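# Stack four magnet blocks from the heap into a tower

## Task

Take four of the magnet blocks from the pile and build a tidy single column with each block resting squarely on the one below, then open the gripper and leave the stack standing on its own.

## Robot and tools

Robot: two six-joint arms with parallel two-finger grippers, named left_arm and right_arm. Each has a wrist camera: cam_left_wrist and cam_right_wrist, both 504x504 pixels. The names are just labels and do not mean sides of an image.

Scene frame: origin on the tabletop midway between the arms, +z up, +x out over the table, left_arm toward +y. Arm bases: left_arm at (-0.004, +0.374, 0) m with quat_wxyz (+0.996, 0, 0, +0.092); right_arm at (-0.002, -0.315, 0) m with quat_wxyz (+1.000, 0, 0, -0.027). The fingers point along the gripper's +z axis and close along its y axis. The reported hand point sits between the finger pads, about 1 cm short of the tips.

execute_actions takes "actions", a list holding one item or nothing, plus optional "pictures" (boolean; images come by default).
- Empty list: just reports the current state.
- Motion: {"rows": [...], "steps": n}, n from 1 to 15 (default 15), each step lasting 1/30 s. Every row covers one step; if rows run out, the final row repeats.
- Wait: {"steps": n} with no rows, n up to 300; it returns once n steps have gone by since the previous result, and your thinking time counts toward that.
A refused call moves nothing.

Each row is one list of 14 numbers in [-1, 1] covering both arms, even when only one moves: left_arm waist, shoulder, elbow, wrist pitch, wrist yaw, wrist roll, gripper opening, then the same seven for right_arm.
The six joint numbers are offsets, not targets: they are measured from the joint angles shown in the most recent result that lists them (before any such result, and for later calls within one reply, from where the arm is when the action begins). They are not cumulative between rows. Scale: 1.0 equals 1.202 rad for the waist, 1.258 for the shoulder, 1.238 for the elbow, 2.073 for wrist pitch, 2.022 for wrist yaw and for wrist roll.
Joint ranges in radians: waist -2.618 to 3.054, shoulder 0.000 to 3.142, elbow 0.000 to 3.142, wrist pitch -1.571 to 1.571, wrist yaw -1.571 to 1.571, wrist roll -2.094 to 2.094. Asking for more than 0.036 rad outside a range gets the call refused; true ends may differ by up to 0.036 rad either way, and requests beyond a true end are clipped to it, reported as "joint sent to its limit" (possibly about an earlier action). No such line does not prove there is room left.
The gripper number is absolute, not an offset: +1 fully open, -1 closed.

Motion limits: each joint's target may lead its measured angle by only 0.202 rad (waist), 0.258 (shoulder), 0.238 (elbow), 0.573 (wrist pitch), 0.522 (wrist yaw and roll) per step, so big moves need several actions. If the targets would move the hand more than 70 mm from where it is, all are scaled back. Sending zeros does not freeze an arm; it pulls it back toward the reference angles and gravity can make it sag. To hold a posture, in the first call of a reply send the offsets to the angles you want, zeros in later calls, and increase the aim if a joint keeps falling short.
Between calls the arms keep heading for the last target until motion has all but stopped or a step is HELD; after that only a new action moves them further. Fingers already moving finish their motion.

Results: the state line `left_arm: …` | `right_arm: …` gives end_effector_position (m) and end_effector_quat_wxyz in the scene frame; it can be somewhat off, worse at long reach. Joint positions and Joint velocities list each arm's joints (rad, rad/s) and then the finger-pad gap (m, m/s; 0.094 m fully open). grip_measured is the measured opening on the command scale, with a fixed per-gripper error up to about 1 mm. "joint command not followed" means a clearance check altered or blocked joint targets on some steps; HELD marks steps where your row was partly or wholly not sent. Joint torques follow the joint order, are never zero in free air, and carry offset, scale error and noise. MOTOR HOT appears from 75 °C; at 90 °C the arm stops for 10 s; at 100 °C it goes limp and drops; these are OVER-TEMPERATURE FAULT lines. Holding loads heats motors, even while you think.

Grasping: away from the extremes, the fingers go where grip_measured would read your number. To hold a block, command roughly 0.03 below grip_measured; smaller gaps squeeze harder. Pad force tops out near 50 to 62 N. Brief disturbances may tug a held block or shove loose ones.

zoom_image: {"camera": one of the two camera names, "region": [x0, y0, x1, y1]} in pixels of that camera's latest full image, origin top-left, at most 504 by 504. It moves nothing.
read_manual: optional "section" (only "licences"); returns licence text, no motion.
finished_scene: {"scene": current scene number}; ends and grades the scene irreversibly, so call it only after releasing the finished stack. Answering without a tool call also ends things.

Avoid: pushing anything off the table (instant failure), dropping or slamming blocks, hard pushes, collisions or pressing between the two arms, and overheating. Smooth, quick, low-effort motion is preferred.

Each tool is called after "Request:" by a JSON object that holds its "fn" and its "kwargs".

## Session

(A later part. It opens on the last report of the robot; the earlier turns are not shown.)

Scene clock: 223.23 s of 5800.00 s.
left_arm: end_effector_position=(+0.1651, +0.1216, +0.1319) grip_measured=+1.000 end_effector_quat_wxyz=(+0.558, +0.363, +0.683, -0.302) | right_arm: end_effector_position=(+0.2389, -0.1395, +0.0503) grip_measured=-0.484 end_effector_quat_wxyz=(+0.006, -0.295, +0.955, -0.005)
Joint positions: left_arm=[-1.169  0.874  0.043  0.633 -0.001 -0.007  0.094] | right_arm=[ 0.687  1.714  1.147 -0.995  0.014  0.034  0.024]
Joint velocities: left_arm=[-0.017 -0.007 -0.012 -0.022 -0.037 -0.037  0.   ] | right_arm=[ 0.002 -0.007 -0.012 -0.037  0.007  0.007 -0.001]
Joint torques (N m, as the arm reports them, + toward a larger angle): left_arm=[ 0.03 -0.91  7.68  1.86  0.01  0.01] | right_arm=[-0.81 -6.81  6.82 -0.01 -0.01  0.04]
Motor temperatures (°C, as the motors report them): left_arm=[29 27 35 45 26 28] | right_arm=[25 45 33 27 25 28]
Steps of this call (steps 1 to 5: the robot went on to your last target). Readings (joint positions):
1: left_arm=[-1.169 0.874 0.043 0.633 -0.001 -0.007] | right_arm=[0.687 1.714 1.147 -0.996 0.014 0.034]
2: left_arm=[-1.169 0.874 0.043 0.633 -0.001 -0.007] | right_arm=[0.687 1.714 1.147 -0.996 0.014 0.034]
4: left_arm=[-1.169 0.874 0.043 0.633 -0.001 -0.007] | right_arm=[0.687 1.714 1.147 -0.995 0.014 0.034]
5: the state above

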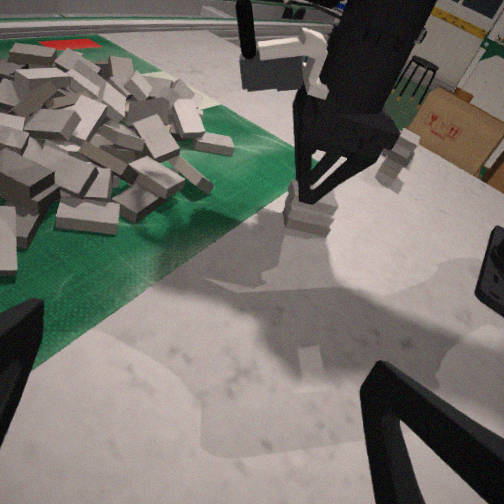

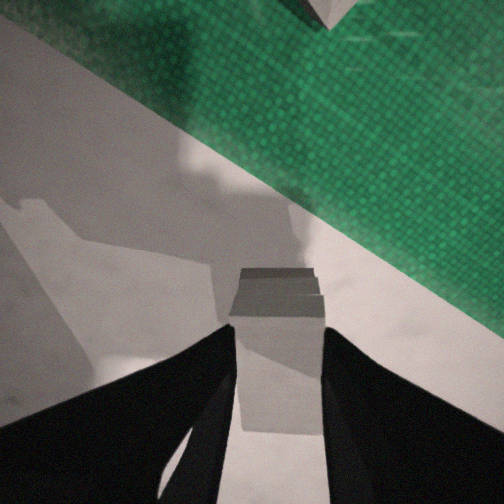

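Request:
{"fn": "execute_actions", "kwargs": {"actions": [{"rows":[[0,0,0,0,0,0,1,0,0.006,0,0.006,0,0,-0.515],[0,0,0,0,0,0,1,0,0.009,0,0.008,0,0,-0.515],[0,0,0,0,0,0,1,0,0.012,0,0.008,0,0,-0.515],[0,0,0,0,0,0,1,0,0.015,0,0.008,0,0,-0.515],[0,0,0,0,0,0,1,0,0.018,0,0.008,0,0,-0.515],[0,0,0,0,0,0,1,0,0.021,0,0.008,0,0,-0.515],[0,0,0,0,0,0,1,0,0.024,0,0.008,0,0,-0.515]],"steps":13}], "pictures": false}}

Request:
{"fn": "execute_actions", "kwargs": {"actions": [{"rows":[[0,0,0,0,0,0,1,0,0,0,0,0,0,-0.45],[0,0,0,0,0,0,1,0,0,0,0,0,0,-0.35],[0,0,0,0,0,0,1,0,0,0,0,0,0,-0.25],[0,0,0,0,0,0,1,0,-0.012,0,0,0,0,-0.2],[0,0,0,0,0,0,1,0,-0.022,0.01,-0.006,0,0,-0.2],[0,0,0,0,0,0,1,0,-0.032,0.01,-0.012,0,0,-0.2],[0,0,0,0,0,0,1,0,-0.044,0.01,-0.016,0,0,-0.2],[0,0,0,0,0,0,1,0,-0.056,0.01,-0.02,0,0,-0.2],[0,0,0,0,0,0,1,0,-0.068,0.01,-0.024,0,0,-0.2],[0,0,0,0,0,0,1,0,-0.08,0.01,-0.028,0,0,-0.2],[0,0,0,0,0,0,1,0,-0.09,0.01,-0.03,0,0,-0.2]]}]}}

Request:
{"fn": "execute_actions", "kwargs": {"actions": [{"rows":[[0,0,0,0,0,0,1,-0.01,0,0.03,-0.01,0,0,-0.2],[0,0,0,0,0,0,1,-0.025,0.01,0.06,-0.02,0,-0.01,-0.2],[0,0,0,0,0,0,1,-0.045,0.025,0.1,-0.03,0,-0.02,-0.2],[0,0,0,0,0,0,1,-0.065,0.045,0.14,-0.04,0,-0.03,-0.2],[0,0,0,0,0,0,1,-0.085,0.07,0.18,-0.05,0,-0.04,-0.2],[0,0,0,0,0,0,1,-0.105,0.095,0.22,-0.06,0,-0.05,-0.2],[0,0,0,0,0,0,1,-0.125,0.12,0.26,-0.07,0,-0.06,-0.2],[0,0,0,0,0,0,1,-0.145,0.15,0.3,-0.08,0,-0.07,-0.2],[0,0,0,0,0,0,1,-0.165,0.18,0.34,-0.09,-0.013,-0.08,-0.2],[0,0,0,0,0,0,1,-0.182,0.21,0.38,-0.095,-0.013,-0.09,-0.2],[0,0,0,0,0,0,1,-0.196,0.245,0.415,-0.095,-0.013,-0.105,-0.2],[0,0,0,0,0,0,1,-0.207,0.28,0.445,-0.095,-0.013,-0.105,-0.2],[0,0,0,0,0,0,1,-0.214,0.31,0.47,-0.095,-0.013,-0.105,-0.2],[0,0,0,0,0,0,1,-0.218,0.335,0.49,-0.095,-0.013,-0.105,-0.2],[0,0,0,0,0,0,1,-0.22,0.355,0.5,-0.095,-0.013,-0.105,-0.2]]}], "pictures": false}}

Request:
{"fn": "execute_actions", "kwargs": {"actions": [{"steps":15}]}}

Request:
{"fn": "zoom_image", "kwargs": {"camera": "cam_left_wrist", "region": [250,140,370,260]}}

Scene clock: 237.13 s of 5800.00 s.
left_arm: end_effector_position=(+0.1651, +0.1216, +0.1319) grip_measured=+1.000 end_effector_quat_wxyz=(+0.558, +0.363, +0.683, -0.302) | right_arm: end_effector_position=(+0.2380, -0.1401, +0.0454) grip_measured=-0.484 end_effector_quat_wxyz=(-0.002, -0.295, +0.955, -0.008)
Joint positions: left_arm=[-1.169  0.874  0.043  0.633 -0.001 -0.007  0.094] | right_arm=[ 0.687  1.732  1.147 -0.994  0.014  0.035  0.024]
Joint velocities: left_arm=[-0.007 -0.007 -0.012 -0.007 -0.022  0.037  0.   ] | right_arm=[-0.002 -0.012  0.012 -0.051  0.037  0.022 -0.001]
Joint torques (N m, as the arm reports them, + toward a larger angle): left_arm=[-0.01 -0.73  7.68  1.85  0.01  0.01] | right_arm=[-0.07 -6.41  6.82 -0.05 -0.05 -0.02]
Motor temperatures (°C, as the motors report them): left_arm=[29 27 35 45 26 28] | right_arm=[25 43 33 27 25 28]
Steps of this call (steps 1 to 15: the robot went on to your last target; steps 16 to 90: nothing new was sent; then 10.47 s passed at rest; steps 91 to 103: all 13 steps of this action). Readings (joint positions):
91: left_arm=[-1.169 0.874 0.043 0.633 -0.001 -0.007] | right_arm=[0.687 1.714 1.147 -0.994 0.014 0.035]
92: left_arm=[-1.169 0.874 0.043 0.633 -0.001 -0.007] | right_arm=[0.687 1.714 1.147 -0.994 0.014 0.035]
94: left_arm=[-1.169 0.874 0.043 0.633 -0.001 -0.007] | right_arm=[0.687 1.716 1.147 -0.994 0.014 0.035]
98: left_arm=[-1.169 0.874 0.043 0.633 -0.001 -0.007] | right_arm=[0.687 1.731 1.147 -0.994 0.014 0.035]
103: the state above

Scene clock: 237.63 s of 5800.00 s.
left_arm: end_effector_position=(+0.1651, +0.1216, +0.1319) grip_measured=+1.000 end_effector_quat_wxyz=(+0.558, +0.363, +0.683, -0.302) | right_arm: end_effector_position=(+0.2354, -0.1420, +0.0738) grip_measured=-0.202 end_effector_quat_wxyz=(+0.029, -0.295, +0.955, +0.003)
Joint positions: left_arm=[-1.169  0.874  0.043  0.633 -0.001 -0.007  0.094] | right_arm=[ 0.687  1.629  1.147 -1.031  0.014  0.035  0.037]
Joint velocities: left_arm=[-0.027  0.002 -0.017 -0.007 -0.051 -0.051  0.   ] | right_arm=[-0.022 -0.042 -0.007 -0.022 -0.051  0.022 -0.   ]
Joint torques (N m, as the arm reports them, + toward a larger angle): left_arm=[ 0.   -0.8   7.61  1.86  0.    0.  ] | right_arm=[-0.02 -7.07  8.14 -0.22 -0.01 -0.01]
Motor temperatures (°C, as the motors report them): left_arm=[29 27 35 45 26 28] | right_arm=[25 43 33 27 25 28]
Steps of this call (steps 1 to 15: all 15 steps of this action). Readings (joint positions):
1: left_arm=[-1.169 0.874 0.043 0.633 -0.001 -0.007] | right_arm=[0.687 1.732 1.147 -0.994 0.014 0.035]
2: left_arm=[-1.169 0.874 0.043 0.633 -0.001 -0.007] | right_arm=[0.687 1.732 1.147 -0.994 0.014 0.035]
4: left_arm=[-1.169 0.874 0.043 0.633 -0.001 -0.007] | right_arm=[0.687 1.732 1.147 -0.994 0.014 0.035]
8: left_arm=[-1.169 0.874 0.043 0.633 -0.001 -0.007] | right_arm=[0.687 1.713 1.147 -1.002 0.014 0.035]
15: the state above

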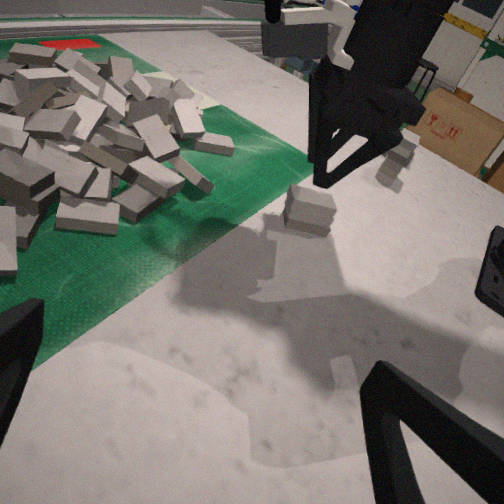

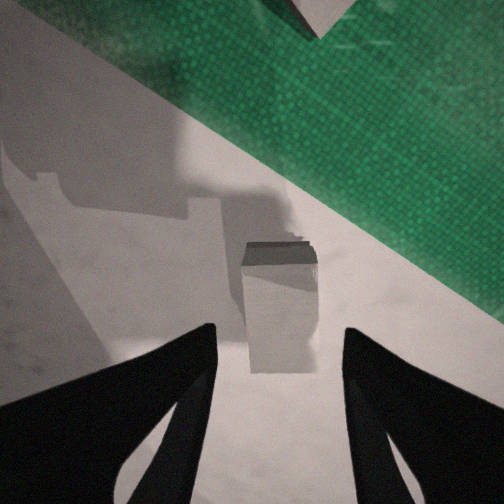

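Scene clock: 238.13 s of 5800.00 s.
left_arm: end_effector_position=(+0.1651, +0.1216, +0.1319) grip_measured=+1.000 end_effector_quat_wxyz=(+0.558, +0.363, +0.683, -0.302) | right_arm: end_effector_position=(+0.3784, -0.1639, +0.1000) grip_measured=-0.202 end_effector_quat_wxyz=(+0.055, -0.254, +0.966, +0.006)
Joint positions: left_arm=[-1.169  0.874  0.043  0.633 -0.001 -0.007  0.094] | right_arm=[ 0.429  2.002  1.717 -1.175  0.001 -0.138  0.037]
Joint velocities: left_arm=[ 0.002 -0.007  0.007  0.022  0.007  0.051  0.   ] | right_arm=[-0.256  1.004  0.618  0.022 -0.022 -0.271 -0.002]
Joint torques (N m, as the arm reports them, + toward a larger angle): left_arm=[ 0.06 -0.77  7.61  1.89  0.04  0.01] | right_arm=[ 0.75 -9.31  8.15 -0.48 -0.14 -0.05]
Motor temperatures (°C, as the motors report them): left_arm=[29 27 35 45 26 28] | right_arm=[25 43 33 27 25 28]
Steps of this call (steps 1 to 15: all 15 steps of this action). Readings (joint positions):
1: left_arm=[-1.169 0.874 0.043 0.633 -0.001 -0.007] | right_arm=[0.687 1.629 1.147 -1.033 0.014 0.035]
2: left_arm=[-1.169 0.874 0.043 0.633 -0.001 -0.007] | right_arm=[0.685 1.631 1.152 -1.041 0.013 0.032]
4: left_arm=[-1.169 0.874 0.043 0.633 -0.001 -0.007] | right_arm=[0.665 1.652 1.203 -1.077 0.010 0.017]
8: left_arm=[-1.169 0.874 0.043 0.633 -0.001 -0.007] | right_arm=[0.572 1.750 1.408 -1.129 0.008 -0.037]
15: the state above

Scene clock: 238.63 s of 5800.00 s.
left_arm: end_effector_position=(+0.1651, +0.1216, +0.1319) grip_measured=+1.000 end_effector_quat_wxyz=(+0.558, +0.363, +0.683, -0.302) | right_arm: end_effector_position=(+0.3727, -0.1698, +0.0703) grip_measured=-0.202 end_effector_quat_wxyz=(+0.002, -0.264, +0.964, +0.003)
Joint positions: left_arm=[-1.169  0.874  0.043  0.633 -0.001 -0.007  0.094] | right_arm=[ 0.418  2.09   1.735 -1.212 -0.005 -0.171  0.037]
Joint velocities: left_arm=[-0.007  0.012 -0.002  0.066  0.022 -0.051  0.   ] | right_arm=[-0.012  0.007  0.007  0.037 -0.022  0.007 -0.   ]
Joint torques (N m, as the arm reports them, + toward a larger angle): left_arm=[ 0.   -0.86  7.67  1.86  0.   -0.01] | right_arm=[  0.46 -11.97   9.66  -0.32   0.01  -0.09]
Motor temperatures (°C, as the motors report them): left_arm=[29 27 35 45 26 28] | right_arm=[25 43 33 27 25 28]
Steps of this call (steps 1 to 15: the robot went on to your last target). Readings (joint positions):
1: left_arm=[-1.169 0.874 0.043 0.633 -0.001 -0.007] | right_arm=[0.422 2.033 1.731 -1.175 0.001 -0.144]
2: left_arm=[-1.169 0.874 0.043 0.633 -0.001 -0.007] | right_arm=[0.418 2.055 1.735 -1.175 0.001 -0.150]
4: left_arm=[-1.169 0.874 0.043 0.633 -0.001 -0.007] | right_arm=[0.417 2.084 1.735 -1.187 -0.000 -0.158]
8: left_arm=[-1.169 0.874 0.043 0.633 -0.001 -0.007] | right_arm=[0.418 2.090 1.735 -1.204 -0.003 -0.166]
15: the state above

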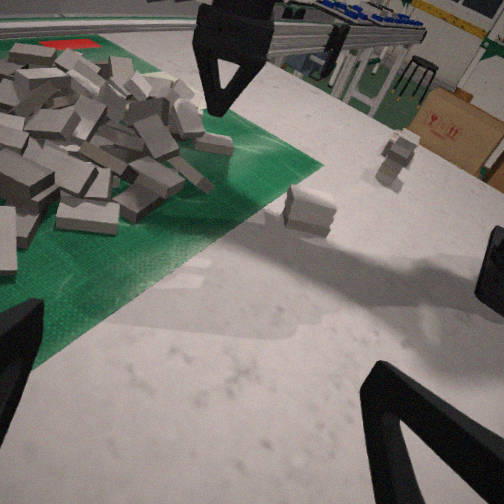

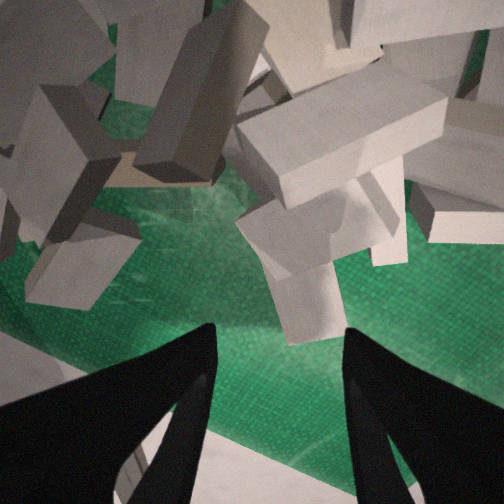

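Region (250, 140, 370, 260) of cam_left_wrist's 504x504 image, scaled by 4.200, with more detail than that image has.

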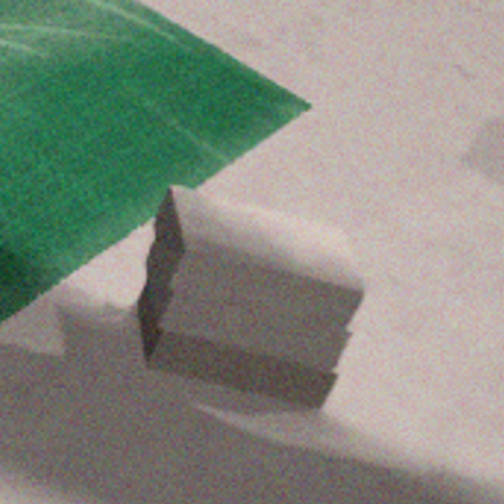

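Request:
{"fn": "execute_actions", "kwargs": {"actions": [{"rows":[[0,0,0,0,0,0,1,-0.008,0,-0.012,0.012,0,-0.02,-0.2],[0,0,0,0,0,0,1,-0.014,0,-0.02,0.018,0,-0.04,-0.2],[0,0,0,0,0,0,1,-0.02,0,-0.028,0.024,0,-0.06,-0.2],[0,0,0,0,0,0,1,-0.025,0,-0.036,0.03,0,-0.08,-0.2],[0,0,0,0,0,0,1,-0.029,0,-0.044,0.035,0,-0.1,-0.2],[0,0,0,0,0,0,1,-0.031,0,-0.052,0.04,0,-0.115,-0.2],[0,0,0,0,0,0,1,-0.031,0,-0.06,0.045,0,-0.127,-0.2],[0,0,0,0,0,0,1,-0.031,0,-0.068,0.05,0,-0.127,-0.2],[0,0,0,0,0,0,1,-0.031,0,-0.076,0.055,0,-0.127,-0.2],[0,0,0,0,0,0,1,-0.031,0,-0.084,0.055,0,-0.127,-0.2],[0,0,0,0,0,0,1,-0.031,0,-0.092,0.055,0,-0.127,-0.2]]}], "pictures": false}}

Request:
{"fn": "execute_actions", "kwargs": {"actions": [{"steps":6}]}}

Scene clock: 250.87 s of 5800.00 s.
left_arm: end_effector_position=(+0.1651, +0.1216, +0.1319) grip_measured=+1.000 end_effector_quat_wxyz=(+0.558, +0.363, +0.683, -0.302) | right_arm: end_effector_position=(+0.3700, -0.1847, +0.0462) grip_measured=-0.202 end_effector_quat_wxyz=(-0.006, -0.359, +0.933, +0.003)
Joint positions: left_arm=[-1.169  0.874  0.043  0.633 -0.001 -0.007  0.094] | right_arm=[ 0.385  2.09   1.638 -1.13  -0.005 -0.403  0.037]
Joint velocities: left_arm=[-0.017 -0.007 -0.022 -0.051  0.007  0.007  0.   ] | right_arm=[ 0.007 -0.007 -0.022  0.007 -0.007 -0.11  -0.001]
Joint torques (N m, as the arm reports them, + toward a larger angle): left_arm=[-0.02 -0.85  7.72  1.87  0.    0.01] | right_arm=[ -0.26 -10.53   5.62   0.06  -0.01  -0.12]
Motor temperatures (°C, as the motors report them): left_arm=[29 27 35 45 26 28] | right_arm=[25 46 34 27 25 28]
Steps of this call (steps 1 to 15: the robot went on to your last target; steps 16 to 90: nothing new was sent; then 8.73 s passed at rest; steps 91 to 105: all 15 steps of this action). Readings (joint positions):
91: left_arm=[-1.169 0.874 0.043 0.633 -0.001 -0.007] | right_arm=[0.418 2.090 1.735 -1.212 -0.005 -0.177]
92: left_arm=[-1.169 0.874 0.043 0.633 -0.001 -0.007] | right_arm=[0.417 2.090 1.735 -1.210 -0.005 -0.190]
94: left_arm=[-1.169 0.874 0.043 0.633 -0.001 -0.007] | right_arm=[0.413 2.090 1.728 -1.196 -0.005 -0.230]
98: left_arm=[-1.169 0.874 0.043 0.633 -0.001 -0.007] | right_arm=[0.393 2.090 1.690 -1.160 -0.005 -0.333]
105: the state above

Scene clock: 251.07 s of 5800.00 s.
left_arm: end_effector_position=(+0.1651, +0.1216, +0.1319) grip_measured=+1.000 end_effector_quat_wxyz=(+0.558, +0.363, +0.683, -0.302) | right_arm: end_effector_position=(+0.3724, -0.1839, +0.0462) grip_measured=-0.202 end_effector_quat_wxyz=(-0.000, -0.366, +0.931, +0.003)
Joint positions: left_arm=[-1.169  0.874  0.043  0.633 -0.001 -0.007  0.094] | right_arm=[ 0.385  2.09   1.638 -1.119 -0.005 -0.417  0.037]
Joint velocities: left_arm=[-0.012 -0.007 -0.002 -0.022 -0.051  0.037  0.   ] | right_arm=[ 0.022  0.007 -0.012  0.022  0.066  0.007 -0.001]
Joint torques (N m, as the arm reports them, + toward a larger angle): left_arm=[ 0.04 -0.82  7.6   1.83  0.02  0.  ] | right_arm=[ -0.45 -10.69   5.53  -0.06   0.01  -0.07]
Motor temperatures (°C, as the motors report them): left_arm=[29 27 35 45 26 28] | right_arm=[25 46 34 27 25 28]
Steps of this call (steps 1 to 6: the robot went on to your last target). Readings (joint positions):
1: left_arm=[-1.169 0.874 0.043 0.633 -0.001 -0.007] | right_arm=[0.385 2.090 1.638 -1.128 -0.005 -0.407]
2: left_arm=[-1.169 0.874 0.043 0.633 -0.001 -0.007] | right_arm=[0.385 2.090 1.638 -1.125 -0.005 -0.410]
4: left_arm=[-1.169 0.874 0.043 0.633 -0.001 -0.007] | right_arm=[0.385 2.090 1.638 -1.121 -0.005 -0.414]
6: the state above

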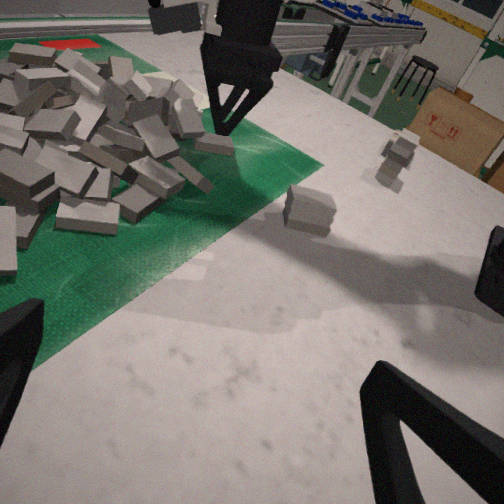

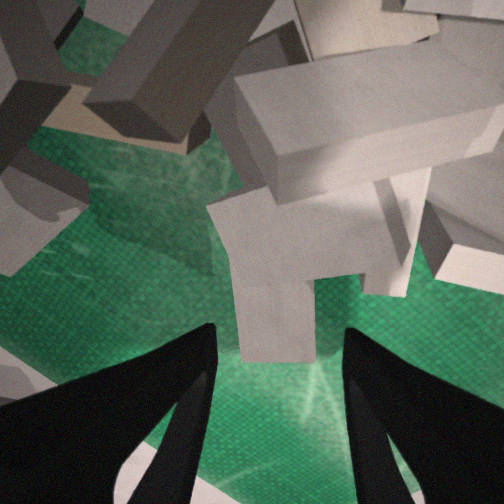

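Request:
{"fn": "execute_actions", "kwargs": {"actions": [{"rows":[[0,0,0,0,0,0,1,0,0.003,-0.01,0.012,0,-0.015,-0.22],[0,0,0,0,0,0,1,0,0.005,-0.014,0.016,0,-0.026,-0.25],[0,0,0,0,0,0,1,0,0.007,-0.018,0.02,0,-0.026,-0.25],[0,0,0,0,0,0,1,0,0.009,-0.022,0.024,0,-0.026,-0.25],[0,0,0,0,0,0,1,0,0.012,-0.026,0.028,0,-0.026,-0.25],[0,0,0,0,0,0,1,0,0.014,-0.03,0.032,0,-0.026,-0.25],[0,0,0,0,0,0,1,0,0.016,-0.034,0.036,0,-0.026,-0.25],[0,0,0,0,0,0,1,0,0.018,-0.038,0.039,0,-0.026,-0.25],[0,0,0,0,0,0,1,0,0.021,-0.042,0.042,0,-0.026,-0.25],[0,0,0,0,0,0,1,0,0.023,-0.046,0.042,0,-0.026,-0.25],[0,0,0,0,0,0,1,0,0.025,-0.049,0.042,0,-0.026,-0.25]]}], "pictures": false}}

Request:
{"fn": "execute_actions", "kwargs": {"actions": [{"steps":5}]}}

Scene clock: 256.87 s of 5800.00 s.
left_arm: end_effector_position=(+0.1651, +0.1216, +0.1319) grip_measured=+1.000 end_effector_quat_wxyz=(+0.558, +0.363, +0.683, -0.302) | right_arm: end_effector_position=(+0.3724, -0.1839, +0.0260) grip_measured=-0.248 end_effector_quat_wxyz=(-0.004, -0.387, +0.922, +0.003)
Joint positions: left_arm=[-1.169  0.874  0.043  0.633 -0.001 -0.007  0.094] | right_arm=[ 0.385  2.116  1.595 -1.058 -0.005 -0.462  0.035]
Joint velocities: left_arm=[ 0.002  0.007  0.007 -0.037  0.095 -0.007  0.   ] | right_arm=[-0.002  0.051 -0.046  0.007 -0.007 -0.095 -0.   ]
Joint torques (N m, as the arm reports them, + toward a larger angle): left_arm=[ 0.02 -0.67  7.63  1.83  0.   -0.01] | right_arm=[  0.03 -10.67   5.64  -0.06  -0.02  -0.05]
Motor temperatures (°C, as the motors report them): left_arm=[29 27 35 46 26 28] | right_arm=[25 46 33 27 25 28]
Steps of this call (steps 1 to 30: the robot went on to your last target; steps 31 to 90: nothing new was sent; then 2.30 s passed at rest; steps 91 to 105: all 15 steps of this action). Readings (joint positions):
91: left_arm=[-1.169 0.874 0.043 0.633 -0.001 -0.007] | right_arm=[0.385 2.090 1.638 -1.115 -0.005 -0.425]
92: left_arm=[-1.169 0.874 0.043 0.633 -0.001 -0.007] | right_arm=[0.385 2.090 1.638 -1.114 -0.005 -0.432]
94: left_arm=[-1.169 0.874 0.043 0.633 -0.001 -0.007] | right_arm=[0.385 2.090 1.638 -1.108 -0.005 -0.444]
98: left_arm=[-1.169 0.874 0.043 0.633 -0.001 -0.007] | right_arm=[0.385 2.091 1.626 -1.080 -0.005 -0.456]
105: the state above

Scene clock: 257.03 s of 5800.00 s.
left_arm: end_effector_position=(+0.1651, +0.1216, +0.1319) grip_measured=+1.000 end_effector_quat_wxyz=(+0.558, +0.363, +0.683, -0.302) | right_arm: end_effector_position=(+0.3728, -0.1838, +0.0251) grip_measured=-0.248 end_effector_quat_wxyz=(-0.003, -0.387, +0.922, +0.003)
Joint positions: left_arm=[-1.169  0.874  0.043  0.633 -0.001 -0.007  0.094] | right_arm=[ 0.385  2.118  1.594 -1.054 -0.005 -0.464  0.035]
Joint velocities: left_arm=[-0.012 -0.002  0.022  0.037 -0.037 -0.037  0.   ] | right_arm=[-0.002 -0.007  0.002 -0.022  0.007 -0.037 -0.001]
Joint torques (N m, as the arm reports them, + toward a larger angle): left_arm=[ 0.02 -0.84  7.59  1.86  0.02  0.01] | right_arm=[ -0.01 -10.57   5.52  -0.11  -0.01  -0.06]
Motor temperatures (°C, as the motors report them): left_arm=[29 27 35 46 26 28] | right_arm=[25 46 33 27 25 28]
Steps of this call (steps 1 to 5: the robot went on to your last target). Readings (joint positions):
1: left_arm=[-1.169 0.874 0.043 0.633 -0.001 -0.007] | right_arm=[0.385 2.117 1.594 -1.057 -0.005 -0.463]
2: left_arm=[-1.169 0.874 0.043 0.633 -0.001 -0.007] | right_arm=[0.385 2.118 1.594 -1.057 -0.005 -0.463]
4: left_arm=[-1.169 0.874 0.043 0.633 -0.001 -0.007] | right_arm=[0.385 2.118 1.594 -1.055 -0.005 -0.463]
5: the state above

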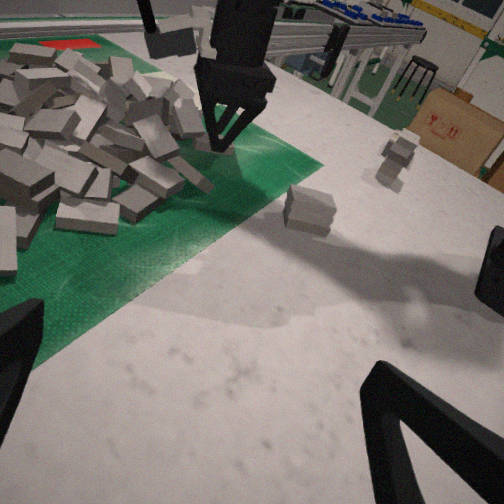

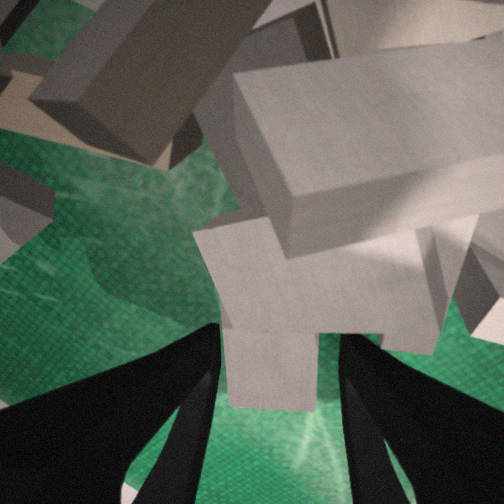

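Request:
{"fn": "execute_actions", "kwargs": {"actions": [{"rows":[[0,0,0,0,0,0,1,0,0,0,0,0,0,-0.29],[0,0,0,0,0,0,1,0,0,0,0,0,0,-0.33],[0,0,0,0,0,0,1,0,0,0,0,0,0,-0.37],[0,0,0,0,0,0,1,0,0,0,0,0,0,-0.41],[0,0,0,0,0,0,1,0,0,0,0,0,0,-0.44],[0,0,0,0,0,0,1,0,0,0,0,0,0,-0.47],[0,0,0,0,0,0,1,0,0,0,0,0,0,-0.49],[0,0,0,0,0,0,1,0,0,0,0,0,0,-0.515]],"steps":11}], "pictures": false}}

Request:
{"fn": "execute_actions", "kwargs": {"actions": [{"rows":[[0,0,0,0,0,0,1,-0.004,-0.014,-0.008,0.004,0,0,-0.515],[0,0,0,0,0,0,1,-0.007,-0.021,-0.018,0.007,0,0,-0.515],[0,0,0,0,0,0,1,-0.008,-0.028,-0.028,0.009,0,0,-0.515],[0,0,0,0,0,0,1,-0.01,-0.035,-0.038,0.011,0,0,-0.515],[0,0,0,0,0,0,1,-0.011,-0.042,-0.048,0.013,0,0,-0.515],[0,0,0,0,0,0,1,-0.012,-0.049,-0.058,0.015,0,0,-0.515],[0,0,0,0,0,0,1,-0.014,-0.056,-0.068,0.017,0,0,-0.515],[0,0,0,0,0,0,1,-0.015,-0.063,-0.078,0.019,0,0,-0.515],[0,0,0,0,0,0,1,-0.016,-0.07,-0.088,0.021,0,0,-0.515],[0,0,0,0,0,0,1,-0.018,-0.077,-0.098,0.023,0,0,-0.515],[0,0,0,0,0,0,1,-0.019,-0.084,-0.108,0.025,0,0,-0.515],[0,0,0,0,0,0,1,-0.02,-0.091,-0.118,0.027,0,0,-0.515],[0,0,0,0,0,0,1,-0.021,-0.098,-0.129,0.03,0,0,-0.515],[0,0,0,0,0,0,1,-0.022,-0.105,-0.14,0.033,0,0,-0.515],[0,0,0,0,0,0,1,-0.023,-0.111,-0.15,0.035,0,0,-0.515]]}], "pictures": false}}

Request:
{"fn": "execute_actions", "kwargs": {"actions": [{"steps":8}]}}

Scene clock: 264.77 s of 5800.00 s.
left_arm: end_effector_position=(+0.1651, +0.1216, +0.1319) grip_measured=+1.000 end_effector_quat_wxyz=(+0.558, +0.363, +0.683, -0.302) | right_arm: end_effector_position=(+0.3731, -0.1835, +0.0251) grip_measured=-0.474 end_effector_quat_wxyz=(-0.002, -0.387, +0.922, +0.003)
Joint positions: left_arm=[-1.169  0.874  0.043  0.633 -0.001 -0.007  0.094] | right_arm=[ 0.385  2.118  1.594 -1.052 -0.006 -0.464  0.025]
Joint velocities: left_arm=[-0.002 -0.002 -0.012  0.051 -0.007 -0.037  0.   ] | right_arm=[-0.012 -0.007  0.007 -0.022 -0.022 -0.007 -0.   ]
Joint torques (N m, as the arm reports them, + toward a larger angle): left_arm=[ 0.02 -0.76  7.62  1.86 -0.03  0.02] | right_arm=[  0.   -10.88   6.86  -0.21  -0.01  -0.01]
Motor temperatures (°C, as the motors report them): left_arm=[29 27 35 46 26 28] | right_arm=[25 46 33 27 25 28]
Steps of this call (steps 1 to 15: the robot went on to your last target; steps 16 to 90: nothing new was sent; then 4.37 s passed at rest; steps 91 to 101: all 11 steps of this action). Readings (joint positions):
91: left_arm=[-1.169 0.874 0.043 0.633 -0.001 -0.007] | right_arm=[0.385 2.118 1.594 -1.052 -0.005 -0.464]
92: left_arm=[-1.169 0.874 0.043 0.633 -0.001 -0.007] | right_arm=[0.385 2.118 1.594 -1.052 -0.005 -0.464]
94: left_arm=[-1.169 0.874 0.043 0.633 -0.001 -0.007] | right_arm=[0.385 2.118 1.594 -1.052 -0.005 -0.464]
98: left_arm=[-1.169 0.874 0.043 0.633 -0.001 -0.007] | right_arm=[0.385 2.118 1.594 -1.052 -0.006 -0.464]
101: the state above

Scene clock: 265.27 s of 5800.00 s.
left_arm: end_effector_position=(+0.1651, +0.1216, +0.1319) grip_measured=+1.000 end_effector_quat_wxyz=(+0.558, +0.363, +0.683, -0.302) | right_arm: end_effector_position=(+0.3471, -0.1987, +0.0264) grip_measured=-0.474 end_effector_quat_wxyz=(-0.008, -0.380, +0.925, +0.003)
Joint positions: left_arm=[-1.169  0.874  0.043  0.633 -0.001 -0.007  0.094] | right_arm=[ 0.369  2.017  1.446 -1.015 -0.006 -0.464  0.025]
Joint velocities: left_arm=[-0.012  0.012 -0.012  0.095  0.007  0.066  0.   ] | right_arm=[-0.061 -0.242 -0.349  0.051  0.022  0.007 -0.   ]
Joint torques (N m, as the arm reports them, + toward a larger angle): left_arm=[-0.05 -0.82  7.64  1.86  0.01 -0.01] | right_arm=[ -0.81 -11.98   5.46  -0.05  -0.01  -0.02]
Motor temperatures (°C, as the motors report them): left_arm=[29 27 35 46 26 28] | right_arm=[25 46 33 27 25 28]
Steps of this call (steps 1 to 15: all 15 steps of this action). Readings (joint positions):
1: left_arm=[-1.169 0.874 0.043 0.633 -0.001 -0.007] | right_arm=[0.385 2.118 1.594 -1.052 -0.006 -0.464]
2: left_arm=[-1.169 0.874 0.043 0.633 -0.001 -0.007] | right_arm=[0.385 2.118 1.594 -1.052 -0.006 -0.464]
4: left_arm=[-1.169 0.874 0.043 0.633 -0.001 -0.007] | right_arm=[0.385 2.111 1.584 -1.046 -0.006 -0.464]
8: left_arm=[-1.169 0.874 0.043 0.633 -0.001 -0.007] | right_arm=[0.383 2.079 1.535 -1.036 -0.006 -0.464]
15: the state above

Scene clock: 265.53 s of 5800.00 s.
left_arm: end_effector_position=(+0.1651, +0.1216, +0.1319) grip_measured=+1.000 end_effector_quat_wxyz=(+0.558, +0.363, +0.683, -0.302) | right_arm: end_effector_position=(+0.3440, -0.2008, +0.0262) grip_measured=-0.474 end_effector_quat_wxyz=(-0.007, -0.379, +0.926, +0.003)
Joint positions: left_arm=[-1.169  0.874  0.043  0.633 -0.001 -0.007  0.094] | right_arm=[ 0.366  2.003  1.424 -1.006 -0.006 -0.464  0.025]
Joint velocities: left_arm=[-0.002  0.007 -0.007 -0.066 -0.066 -0.051  0.   ] | right_arm=[ 0.002  0.002 -0.017  0.095 -0.007  0.007  0.001]
Joint torques (N m, as the arm reports them, + toward a larger angle): left_arm=[-0.12 -0.79  7.71  1.85 -0.01 -0.02] | right_arm=[ -0.79 -11.76   5.35  -0.04  -0.03  -0.01]
Motor temperatures (°C, as the motors report them): left_arm=[29 27 35 46 26 28] | right_arm=[25 46 33 27 25 28]
Steps of this call (steps 1 to 8: the robot went on to your last target). Readings (joint positions):
1: left_arm=[-1.169 0.874 0.043 0.633 -0.001 -0.007] | right_arm=[0.368 2.010 1.435 -1.014 -0.006 -0.464]
2: left_arm=[-1.169 0.874 0.043 0.633 -0.001 -0.007] | right_arm=[0.367 2.006 1.429 -1.014 -0.006 -0.464]
4: left_arm=[-1.169 0.874 0.043 0.633 -0.001 -0.007] | right_arm=[0.366 2.003 1.425 -1.012 -0.006 -0.464]
8: the state above

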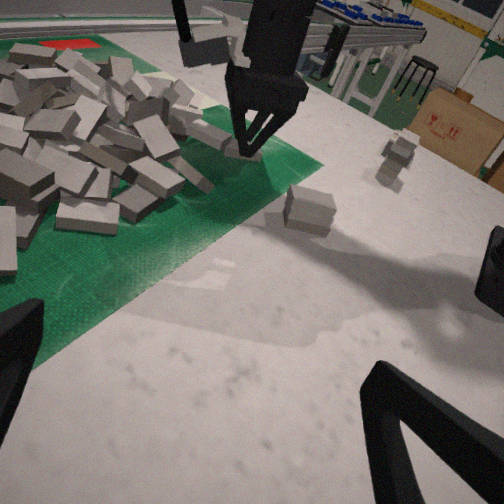

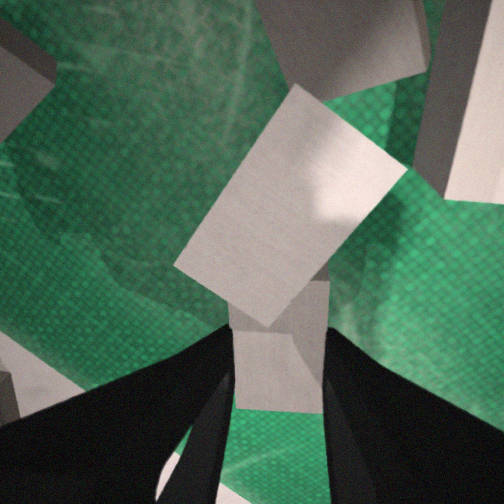

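Request:
{"fn": "execute_actions", "kwargs": {"actions": [{"rows":[[0,0,0,0,0,0,1,-0.006,-0.014,0,0,0,0,-0.515],[0,0,0,0,0,0,1,-0.008,-0.02,-0.008,0,0,0,-0.515],[0,0,0,0,0,0,1,-0.011,-0.026,-0.012,0,0,0,-0.515],[0,0,0,0,0,0,1,-0.014,-0.032,-0.018,0,0,0,-0.515],[0,0,0,0,0,0,1,-0.017,-0.038,-0.024,0,0,0,-0.515],[0,0,0,0,0,0,1,-0.02,-0.044,-0.03,0,0,0,-0.515],[0,0,0,0,0,0,1,-0.023,-0.05,-0.036,0,0,0,-0.515],[0,0,0,0,0,0,1,-0.026,-0.056,-0.042,0,0,0,-0.515],[0,0,0,0,0,0,1,-0.029,-0.062,-0.048,0,0,0,-0.515],[0,0,0,0,0,0,1,-0.032,-0.068,-0.054,0,0,0,-0.515],[0,0,0,0,0,0,1,-0.035,-0.074,-0.06,0,0,0,-0.515],[0,0,0,0,0,0,1,-0.038,-0.08,-0.066,0,0,0,-0.515]]}]}}

Scene clock: 270.20 s of 5800.00 s.
left_arm: end_effector_position=(+0.1651, +0.1216, +0.1319) grip_measured=+1.000 end_effector_quat_wxyz=(+0.558, +0.363, +0.683, -0.302) | right_arm: end_effector_position=(+0.3362, -0.2175, +0.0384) grip_measured=-0.474 end_effector_quat_wxyz=(+0.004, -0.361, +0.933, +0.002)
Joint positions: left_arm=[-1.169  0.874  0.043  0.633 -0.001 -0.007  0.094] | right_arm=[ 0.328  1.924  1.363 -1.002 -0.005 -0.464  0.025]
Joint velocities: left_arm=[-0.012  0.002 -0.002  0.037 -0.037 -0.037  0.   ] | right_arm=[-0.061 -0.061 -0.002  0.007  0.066  0.007 -0.001]
Joint torques (N m, as the arm reports them, + toward a larger angle): left_arm=[-0.13 -0.85  7.65  1.89  0.01 -0.01] | right_arm=[ -0.4  -10.89   5.09  -0.17  -0.01  -0.01]
Motor temperatures (°C, as the motors report them): left_arm=[29 27 35 46 26 28] | right_arm=[25 47 32 27 25 28]
Steps of this call (steps 1 to 30: the robot went on to your last target; steps 31 to 90: nothing new was sent; then 1.17 s passed at rest; steps 91 to 105: all 15 steps of this action). Readings (joint positions):
91: left_arm=[-1.169 0.874 0.043 0.633 -0.001 -0.007] | right_arm=[0.366 2.003 1.424 -1.003 -0.006 -0.464]
92: left_arm=[-1.169 0.874 0.043 0.633 -0.001 -0.007] | right_arm=[0.366 2.003 1.424 -1.003 -0.006 -0.464]
94: left_arm=[-1.169 0.874 0.043 0.633 -0.001 -0.007] | right_arm=[0.366 2.001 1.424 -1.003 -0.006 -0.464]
98: left_arm=[-1.169 0.874 0.043 0.633 -0.001 -0.007] | right_arm=[0.356 1.973 1.401 -1.002 -0.006 -0.464]
105: the state above

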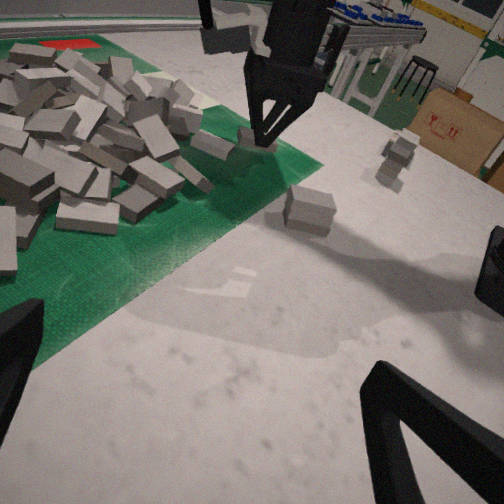

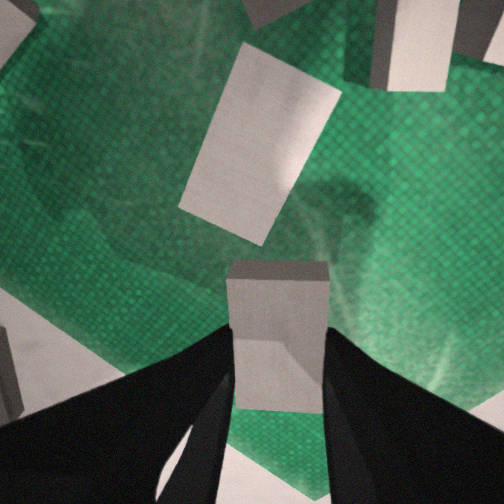

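Request:
{"fn": "execute_actions", "kwargs": {"actions": [{"rows":[[0,0,0,0,0,0,1,0,-0.025,0,-0.01,0,0.02,-0.515],[0,0,0,0,0,0,1,0,-0.05,-0.01,-0.015,0,0.04,-0.515],[0,0,0,0,0,0,1,0,-0.075,-0.025,-0.02,0,0.06,-0.515],[0,0,0,0,0,0,1,0,-0.1,-0.04,-0.025,0,0.08,-0.515],[0,0,0,0,0,0,1,0,-0.125,-0.055,-0.03,0,0.1,-0.515],[0,0,0,0,0,0,1,0,-0.15,-0.07,-0.035,0,0.12,-0.515],[0,0,0,0,0,0,1,0,-0.175,-0.085,-0.04,0,0.14,-0.515],[0,0,0,0,0,0,1,0,-0.195,-0.10,-0.045,0,0.16,-0.515],[0,0,0,0,0,0,1,0,-0.21,-0.115,-0.049,0,0.18,-0.515],[0,0,0,0,0,0,1,0,-0.223,-0.13,-0.049,0,0.2,-0.515],[0,0,0,0,0,0,1,0,-0.223,-0.145,-0.049,0,0.22,-0.515],[0,0,0,0,0,0,1,0,-0.223,-0.165,-0.049,0,0.234,-0.515]]}], "pictures": false}}

Request:
{"fn": "execute_actions", "kwargs": {"actions": [{"steps":6}], "pictures": false}}

Request:
{"fn": "execute_actions", "kwargs": {"actions": [{"rows":[[0,0,0,0,0,0,1,0.012,0,0,0,0,0.008,-0.515],[0,0,0,0,0,0,1,0.03,0,0,0,0,0.008,-0.515],[0,0,0,0,0,0,1,0.055,0,0,0,0,0.008,-0.515],[0,0,0,0,0,0,1,0.08,0,0,0,0,0.008,-0.515],[0,0,0,0,0,0,1,0.108,0,0,0,0,0.008,-0.515],[0,0,0,0,0,0,1,0.136,0,0,0,0,0.008,-0.515],[0,0,0,0,0,0,1,0.164,0,0,0,0,0.008,-0.515],[0,0,0,0,0,0,1,0.192,0,0,0,0,0.008,-0.515],[0,0,0,0,0,0,1,0.218,0,0,0,0.01,0.008,-0.515],[0,0,0,0,0,0,1,0.24,0,0,0,0.01,0.008,-0.515],[0,0,0,0,0,0,1,0.258,0,0,0,0.01,0.008,-0.515],[0,0,0,0,0,0,1,0.273,0,0,0,0.01,0.008,-0.515],[0,0,0,0,0,0,1,0.284,0,0,0,0.01,0.008,-0.515],[0,0,0,0,0,0,1,0.291,0,0,0,0.01,0.008,-0.515],[0,0,0,0,0,0,1,0.296,0,0,0,0.01,0.008,-0.515]]}], "pictures": false}}

Request:
{"fn": "execute_actions", "kwargs": {"actions": [{"steps":10}]}}

Request:
{"fn": "zoom_image", "kwargs": {"camera": "cam_left_wrist", "region": [250,130,370,250]}}

Scene clock: 280.30 s of 5800.00 s.
left_arm: end_effector_position=(+0.1651, +0.1216, +0.1319) grip_measured=+1.000 end_effector_quat_wxyz=(+0.558, +0.363, +0.683, -0.302) | right_arm: end_effector_position=(+0.2797, -0.2337, +0.0794) grip_measured=-0.473 end_effector_quat_wxyz=(+0.016, -0.172, +0.985, +0.004)
Joint positions: left_arm=[-1.169  0.874  0.043  0.633 -0.001 -0.007  0.094] | right_arm=[ 0.327  1.643  1.186 -1.08  -0.005 -0.071  0.025]
Joint velocities: left_arm=[-0.007 -0.002 -0.017 -0.037 -0.051 -0.051  0.   ] | right_arm=[ 0.017  0.022 -0.354 -0.168 -0.081  0.476 -0.002]
Joint torques (N m, as the arm reports them, + toward a larger angle): left_arm=[-0.14 -0.79  7.59  1.88  0.   -0.01] | right_arm=[ 0.05 -6.91  6.51 -0.14 -0.02  0.03]
Motor temperatures (°C, as the motors report them): left_arm=[29 27 35 46 26 28] | right_arm=[25 47 32 27 25 28]
Steps of this call (steps 1 to 15: the robot went on to your last target; steps 16 to 90: nothing new was sent; then 6.60 s passed at rest; steps 91 to 105: all 15 steps of this action). Readings (joint positions):
91: left_arm=[-1.169 0.874 0.043 0.633 -0.001 -0.007] | right_arm=[0.327 1.923 1.363 -1.002 -0.005 -0.458]
92: left_arm=[-1.169 0.874 0.043 0.633 -0.001 -0.007] | right_arm=[0.327 1.919 1.363 -1.003 -0.005 -0.446]
94: left_arm=[-1.169 0.874 0.043 0.633 -0.001 -0.007] | right_arm=[0.327 1.888 1.348 -1.006 -0.005 -0.405]
98: left_arm=[-1.169 0.874 0.043 0.633 -0.001 -0.007] | right_arm=[0.327 1.753 1.286 -1.036 -0.005 -0.285]
105: the state above

Scene clock: 280.50 s of 5800.00 s.
left_arm: end_effector_position=(+0.1651, +0.1216, +0.1319) grip_measured=+1.000 end_effector_quat_wxyz=(+0.558, +0.363, +0.683, -0.302) | right_arm: end_effector_position=(+0.2709, -0.2361, +0.0749) grip_measured=-0.473 end_effector_quat_wxyz=(+0.000, -0.144, +0.990, +0.003)
Joint positions: left_arm=[-1.169  0.874  0.043  0.633 -0.001 -0.007  0.094] | right_arm=[ 0.327  1.643  1.169 -1.095 -0.005 -0.015  0.025]
Joint velocities: left_arm=[ 0.002  0.017 -0.002  0.022  0.081 -0.022  0.   ] | right_arm=[-0.007 -0.002 -0.017  0.037  0.007  0.139  0.   ]
Joint torques (N m, as the arm reports them, + toward a larger angle): left_arm=[-0.14 -0.79  7.64  1.87  0.    0.01] | right_arm=[ 0.06 -6.67  6.3  -0.26 -0.02  0.02]
Motor temperatures (°C, as the motors report them): left_arm=[29 27 35 46 26 28] | right_arm=[25 47 32 27 25 28]
Steps of this call (steps 1 to 6: the robot went on to your last target). Readings (joint positions):
1: left_arm=[-1.169 0.874 0.043 0.633 -0.001 -0.007] | right_arm=[0.327 1.643 1.177 -1.085 -0.005 -0.055]
2: left_arm=[-1.169 0.874 0.043 0.633 -0.001 -0.007] | right_arm=[0.327 1.643 1.171 -1.090 -0.005 -0.044]
4: left_arm=[-1.169 0.874 0.043 0.633 -0.001 -0.007] | right_arm=[0.327 1.643 1.169 -1.095 -0.005 -0.026]
6: the state above

Scene clock: 281.00 s of 5800.00 s.
left_arm: end_effector_position=(+0.1651, +0.1216, +0.1319) grip_measured=+1.000 end_effector_quat_wxyz=(+0.558, +0.363, +0.683, -0.302) | right_arm: end_effector_position=(+0.2291, -0.1497, +0.0749) grip_measured=-0.474 end_effector_quat_wxyz=(+0.001, -0.307, +0.952, -0.001)
Joint positions: left_arm=[-1.169  0.874  0.043  0.633 -0.001 -0.007  0.094] | right_arm=[ 0.672  1.643  1.169 -1.095  0.003 -0.005  0.025]
Joint velocities: left_arm=[-0.012 -0.007 -0.007  0.007 -0.037  0.037  0.   ] | right_arm=[ 0.266 -0.002 -0.007 -0.022 -0.037 -0.051 -0.001]
Joint torques (N m, as the arm reports them, + toward a larger angle): left_arm=[-0.06 -0.92  7.68  1.86 -0.01  0.  ] | right_arm=[-0.39 -6.62  6.99 -0.18  0.12  0.05]
Motor temperatures (°C, as the motors report them): left_arm=[29 27 35 46 26 28] | right_arm=[25 47 32 27 25 28]
Steps of this call (steps 1 to 15: all 15 steps of this action). Readings (joint positions):
1: left_arm=[-1.169 0.874 0.043 0.633 -0.001 -0.007] | right_arm=[0.327 1.643 1.169 -1.095 -0.005 -0.013]
2: left_arm=[-1.169 0.874 0.043 0.633 -0.001 -0.007] | right_arm=[0.330 1.643 1.169 -1.095 -0.004 -0.011]
4: left_arm=[-1.169 0.874 0.043 0.633 -0.001 -0.007] | right_arm=[0.356 1.643 1.169 -1.095 0.001 -0.008]
8: left_arm=[-1.169 0.874 0.043 0.633 -0.001 -0.007] | right_arm=[0.485 1.643 1.169 -1.095 0.002 -0.005]
15: the state above

Scene clock: 281.33 s of 5800.00 s.
left_arm: end_effector_position=(+0.1651, +0.1216, +0.1319) grip_measured=+1.000 end_effector_quat_wxyz=(+0.558, +0.363, +0.683, -0.302) | right_arm: end_effector_position=(+0.2279, -0.1481, +0.0749) grip_measured=-0.474 end_effector_quat_wxyz=(+0.002, -0.311, +0.950, -0.003)
Joint positions: left_arm=[-1.169  0.874  0.043  0.633 -0.001 -0.007  0.094] | right_arm=[ 0.681  1.643  1.169 -1.095  0.007 -0.005  0.025]
Joint velocities: left_arm=[ 0.007  0.002 -0.002  0.007 -0.051 -0.022  0.   ] | right_arm=[ 0.002 -0.012 -0.017 -0.022  0.022  0.007 -0.   ]
Joint torques (N m, as the arm reports them, + toward a larger angle): left_arm=[-0.03 -0.7   7.58  1.86  0.01 -0.02] | right_arm=[ 0.12 -6.61  6.97 -0.18  0.07  0.05]
Motor temperatures (°C, as the motors report them): left_arm=[29 27 35 46 26 28] | right_arm=[25 47 32 27 25 28]
Steps of this call (steps 1 to 10: the robot went on to your last target). Readings (joint positions):
1: left_arm=[-1.169 0.874 0.043 0.633 -0.001 -0.007] | right_arm=[0.679 1.643 1.169 -1.095 0.003 -0.005]
2: left_arm=[-1.169 0.874 0.043 0.633 -0.001 -0.007] | right_arm=[0.681 1.643 1.169 -1.095 0.003 -0.005]
4: left_arm=[-1.169 0.874 0.043 0.633 -0.001 -0.007] | right_arm=[0.681 1.643 1.169 -1.095 0.005 -0.005]
8: left_arm=[-1.169 0.874 0.043 0.633 -0.001 -0.007] | right_arm=[0.681 1.643 1.169 -1.095 0.006 -0.005]
10: the state above

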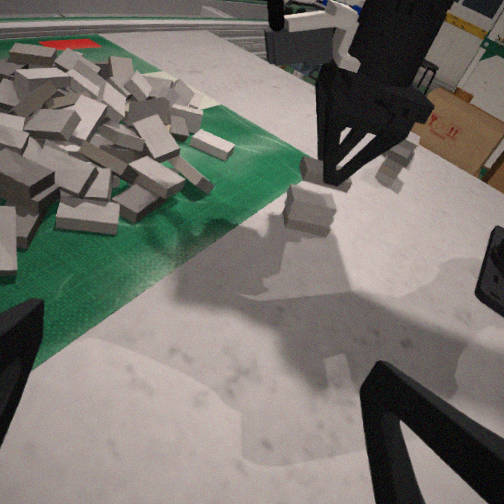

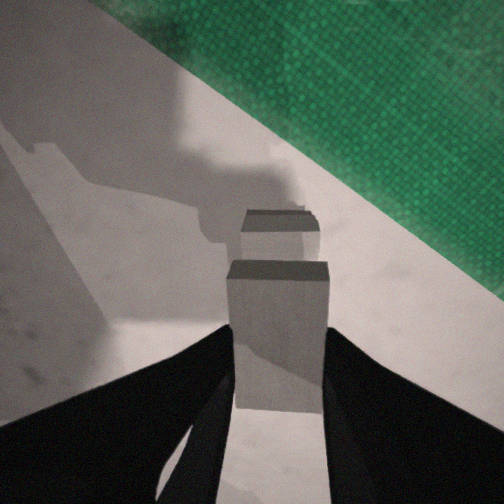

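Region (250, 130, 370, 250) of cam_left_wrist's 504x504 image, scaled by 4.200, with more detail than that image has.

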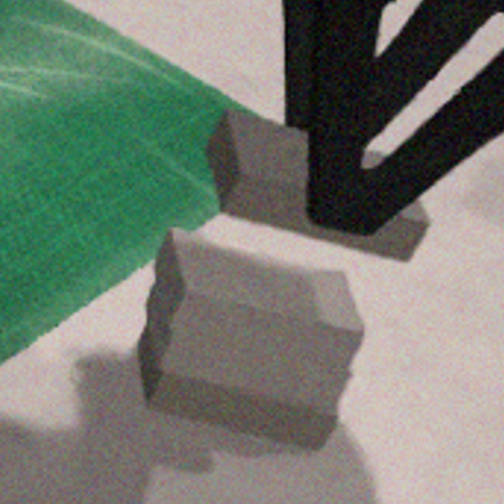

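Request:
{"fn": "execute_actions", "kwargs": {"actions": [{"rows":[[0,0,0,0,0,0,1,0,0.004,-0.008,0.012,0,0,-0.515],[0,0,0,0,0,0,1,0,0.007,-0.012,0.017,0,0,-0.515],[0,0,0,0,0,0,1,0,0.01,-0.016,0.022,0,0,-0.515],[0,0,0,0,0,0,1,0,0.013,-0.02,0.027,0,0,-0.515],[0,0,0,0,0,0,1,0,0.016,-0.024,0.032,0,0,-0.515],[0,0,0,0,0,0,1,0,0.019,-0.028,0.036,0,0,-0.515],[0,0,0,0,0,0,1,0,0.022,-0.032,0.039,0,0,-0.515],[0,0,0,0,0,0,1,0,0.025,-0.036,0.039,0,0,-0.515],[0,0,0,0,0,0,1,0,0.027,-0.04,0.039,0,0,-0.515]]}], "pictures": false}}

Request:
{"fn": "execute_actions", "kwargs": {"actions": [{"steps":6}]}}

Request:
{"fn": "zoom_image", "kwargs": {"camera": "cam_left_wrist", "region": [250,130,370,250]}}

Scene clock: 286.40 s of 5800.00 s.
left_arm: end_effector_position=(+0.1651, +0.1216, +0.1319) grip_measured=+1.000 end_effector_quat_wxyz=(+0.558, +0.363, +0.683, -0.302) | right_arm: end_effector_position=(+0.2288, -0.1476, +0.0580) grip_measured=-0.474 end_effector_quat_wxyz=(-0.003, -0.311, +0.950, -0.005)
Joint positions: left_arm=[-1.169  0.874  0.043  0.633 -0.001 -0.007  0.094] | right_arm=[ 0.681  1.674  1.133 -1.039  0.008 -0.005  0.025]
Joint velocities: left_arm=[-0.007 -0.007 -0.007 -0.095 -0.007 -0.051  0.   ] | right_arm=[ 0.007 -0.012 -0.012  0.051  0.007 -0.095 -0.   ]
Joint torques (N m, as the arm reports them, + toward a larger angle): left_arm=[-0.1  -0.82  7.65  1.87 -0.02  0.02] | right_arm=[ 0.   -6.63  5.8  -0.02 -0.02 -0.01]
Motor temperatures (°C, as the motors report them): left_arm=[29 27 35 46 26 28] | right_arm=[25 46 32 27 25 28]
Steps of this call (steps 1 to 15: the robot went on to your last target; steps 16 to 90: nothing new was sent; then 1.57 s passed at rest; steps 91 to 105: all 15 steps of this action). Readings (joint positions):
91: left_arm=[-1.169 0.874 0.043 0.633 -0.001 -0.007] | right_arm=[0.681 1.643 1.169 -1.094 0.008 -0.005]
92: left_arm=[-1.169 0.874 0.043 0.633 -0.001 -0.007] | right_arm=[0.681 1.643 1.169 -1.092 0.008 -0.005]
94: left_arm=[-1.169 0.874 0.043 0.633 -0.001 -0.007] | right_arm=[0.681 1.644 1.169 -1.084 0.008 -0.005]
98: left_arm=[-1.169 0.874 0.043 0.633 -0.001 -0.007] | right_arm=[0.681 1.656 1.158 -1.052 0.008 -0.005]
105: the state above

Scene clock: 286.60 s of 5800.00 s.
left_arm: end_effector_position=(+0.1651, +0.1216, +0.1319) grip_measured=+1.000 end_effector_quat_wxyz=(+0.558, +0.363, +0.683, -0.302) | right_arm: end_effector_position=(+0.2300, -0.1467, +0.0580) grip_measured=-0.474 end_effector_quat_wxyz=(-0.001, -0.311, +0.950, -0.004)
Joint positions: left_arm=[-1.169  0.874  0.043  0.633 -0.001 -0.007  0.094] | right_arm=[ 0.681  1.674  1.133 -1.034  0.008 -0.005  0.025]
Joint velocities: left_arm=[ 0.012 -0.002 -0.012 -0.037 -0.007 -0.037  0.   ] | right_arm=[ 0.002 -0.017 -0.007 -0.037 -0.007 -0.022 -0.   ]
Joint torques (N m, as the arm reports them, + toward a larger angle): left_arm=[-0.02 -0.77  7.7   1.87 -0.03  0.  ] | right_arm=[-0.02 -6.62  5.68 -0.02 -0.02 -0.01]
Motor temperatures (°C, as the motors report them): left_arm=[29 27 35 46 26 28] | right_arm=[25 46 32 27 25 28]
Steps of this call (steps 1 to 6: the robot went on to your last target). Readings (joint positions):
1: left_arm=[-1.169 0.874 0.043 0.633 -0.001 -0.007] | right_arm=[0.681 1.674 1.133 -1.038 0.008 -0.005]
2: left_arm=[-1.169 0.874 0.043 0.633 -0.001 -0.007] | right_arm=[0.681 1.674 1.133 -1.036 0.008 -0.005]
4: left_arm=[-1.169 0.874 0.043 0.633 -0.001 -0.007] | right_arm=[0.681 1.674 1.133 -1.035 0.008 -0.005]
6: the state above

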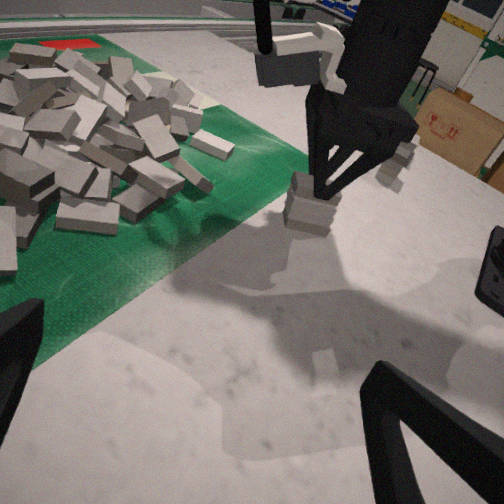

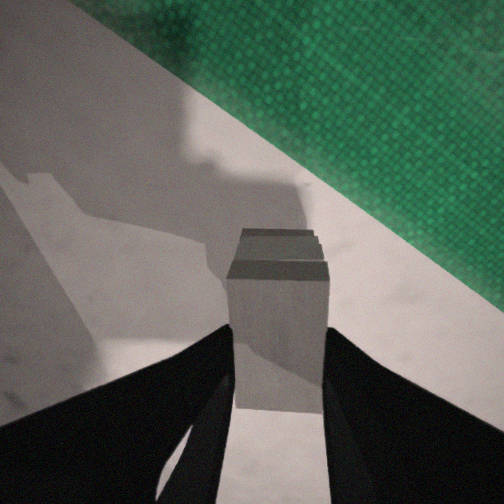

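Region (250, 130, 370, 250) of cam_left_wrist's 504x504 image, scaled by 4.200, with more detail than that image has.

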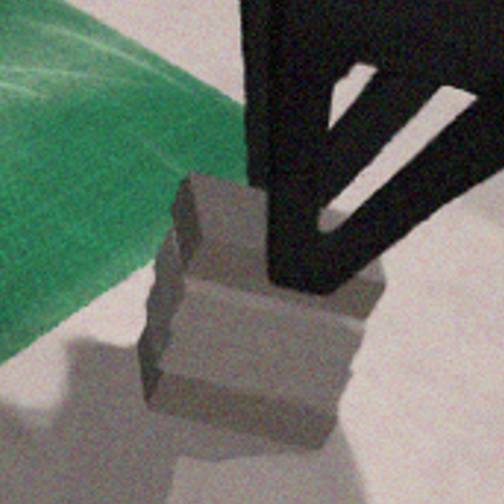

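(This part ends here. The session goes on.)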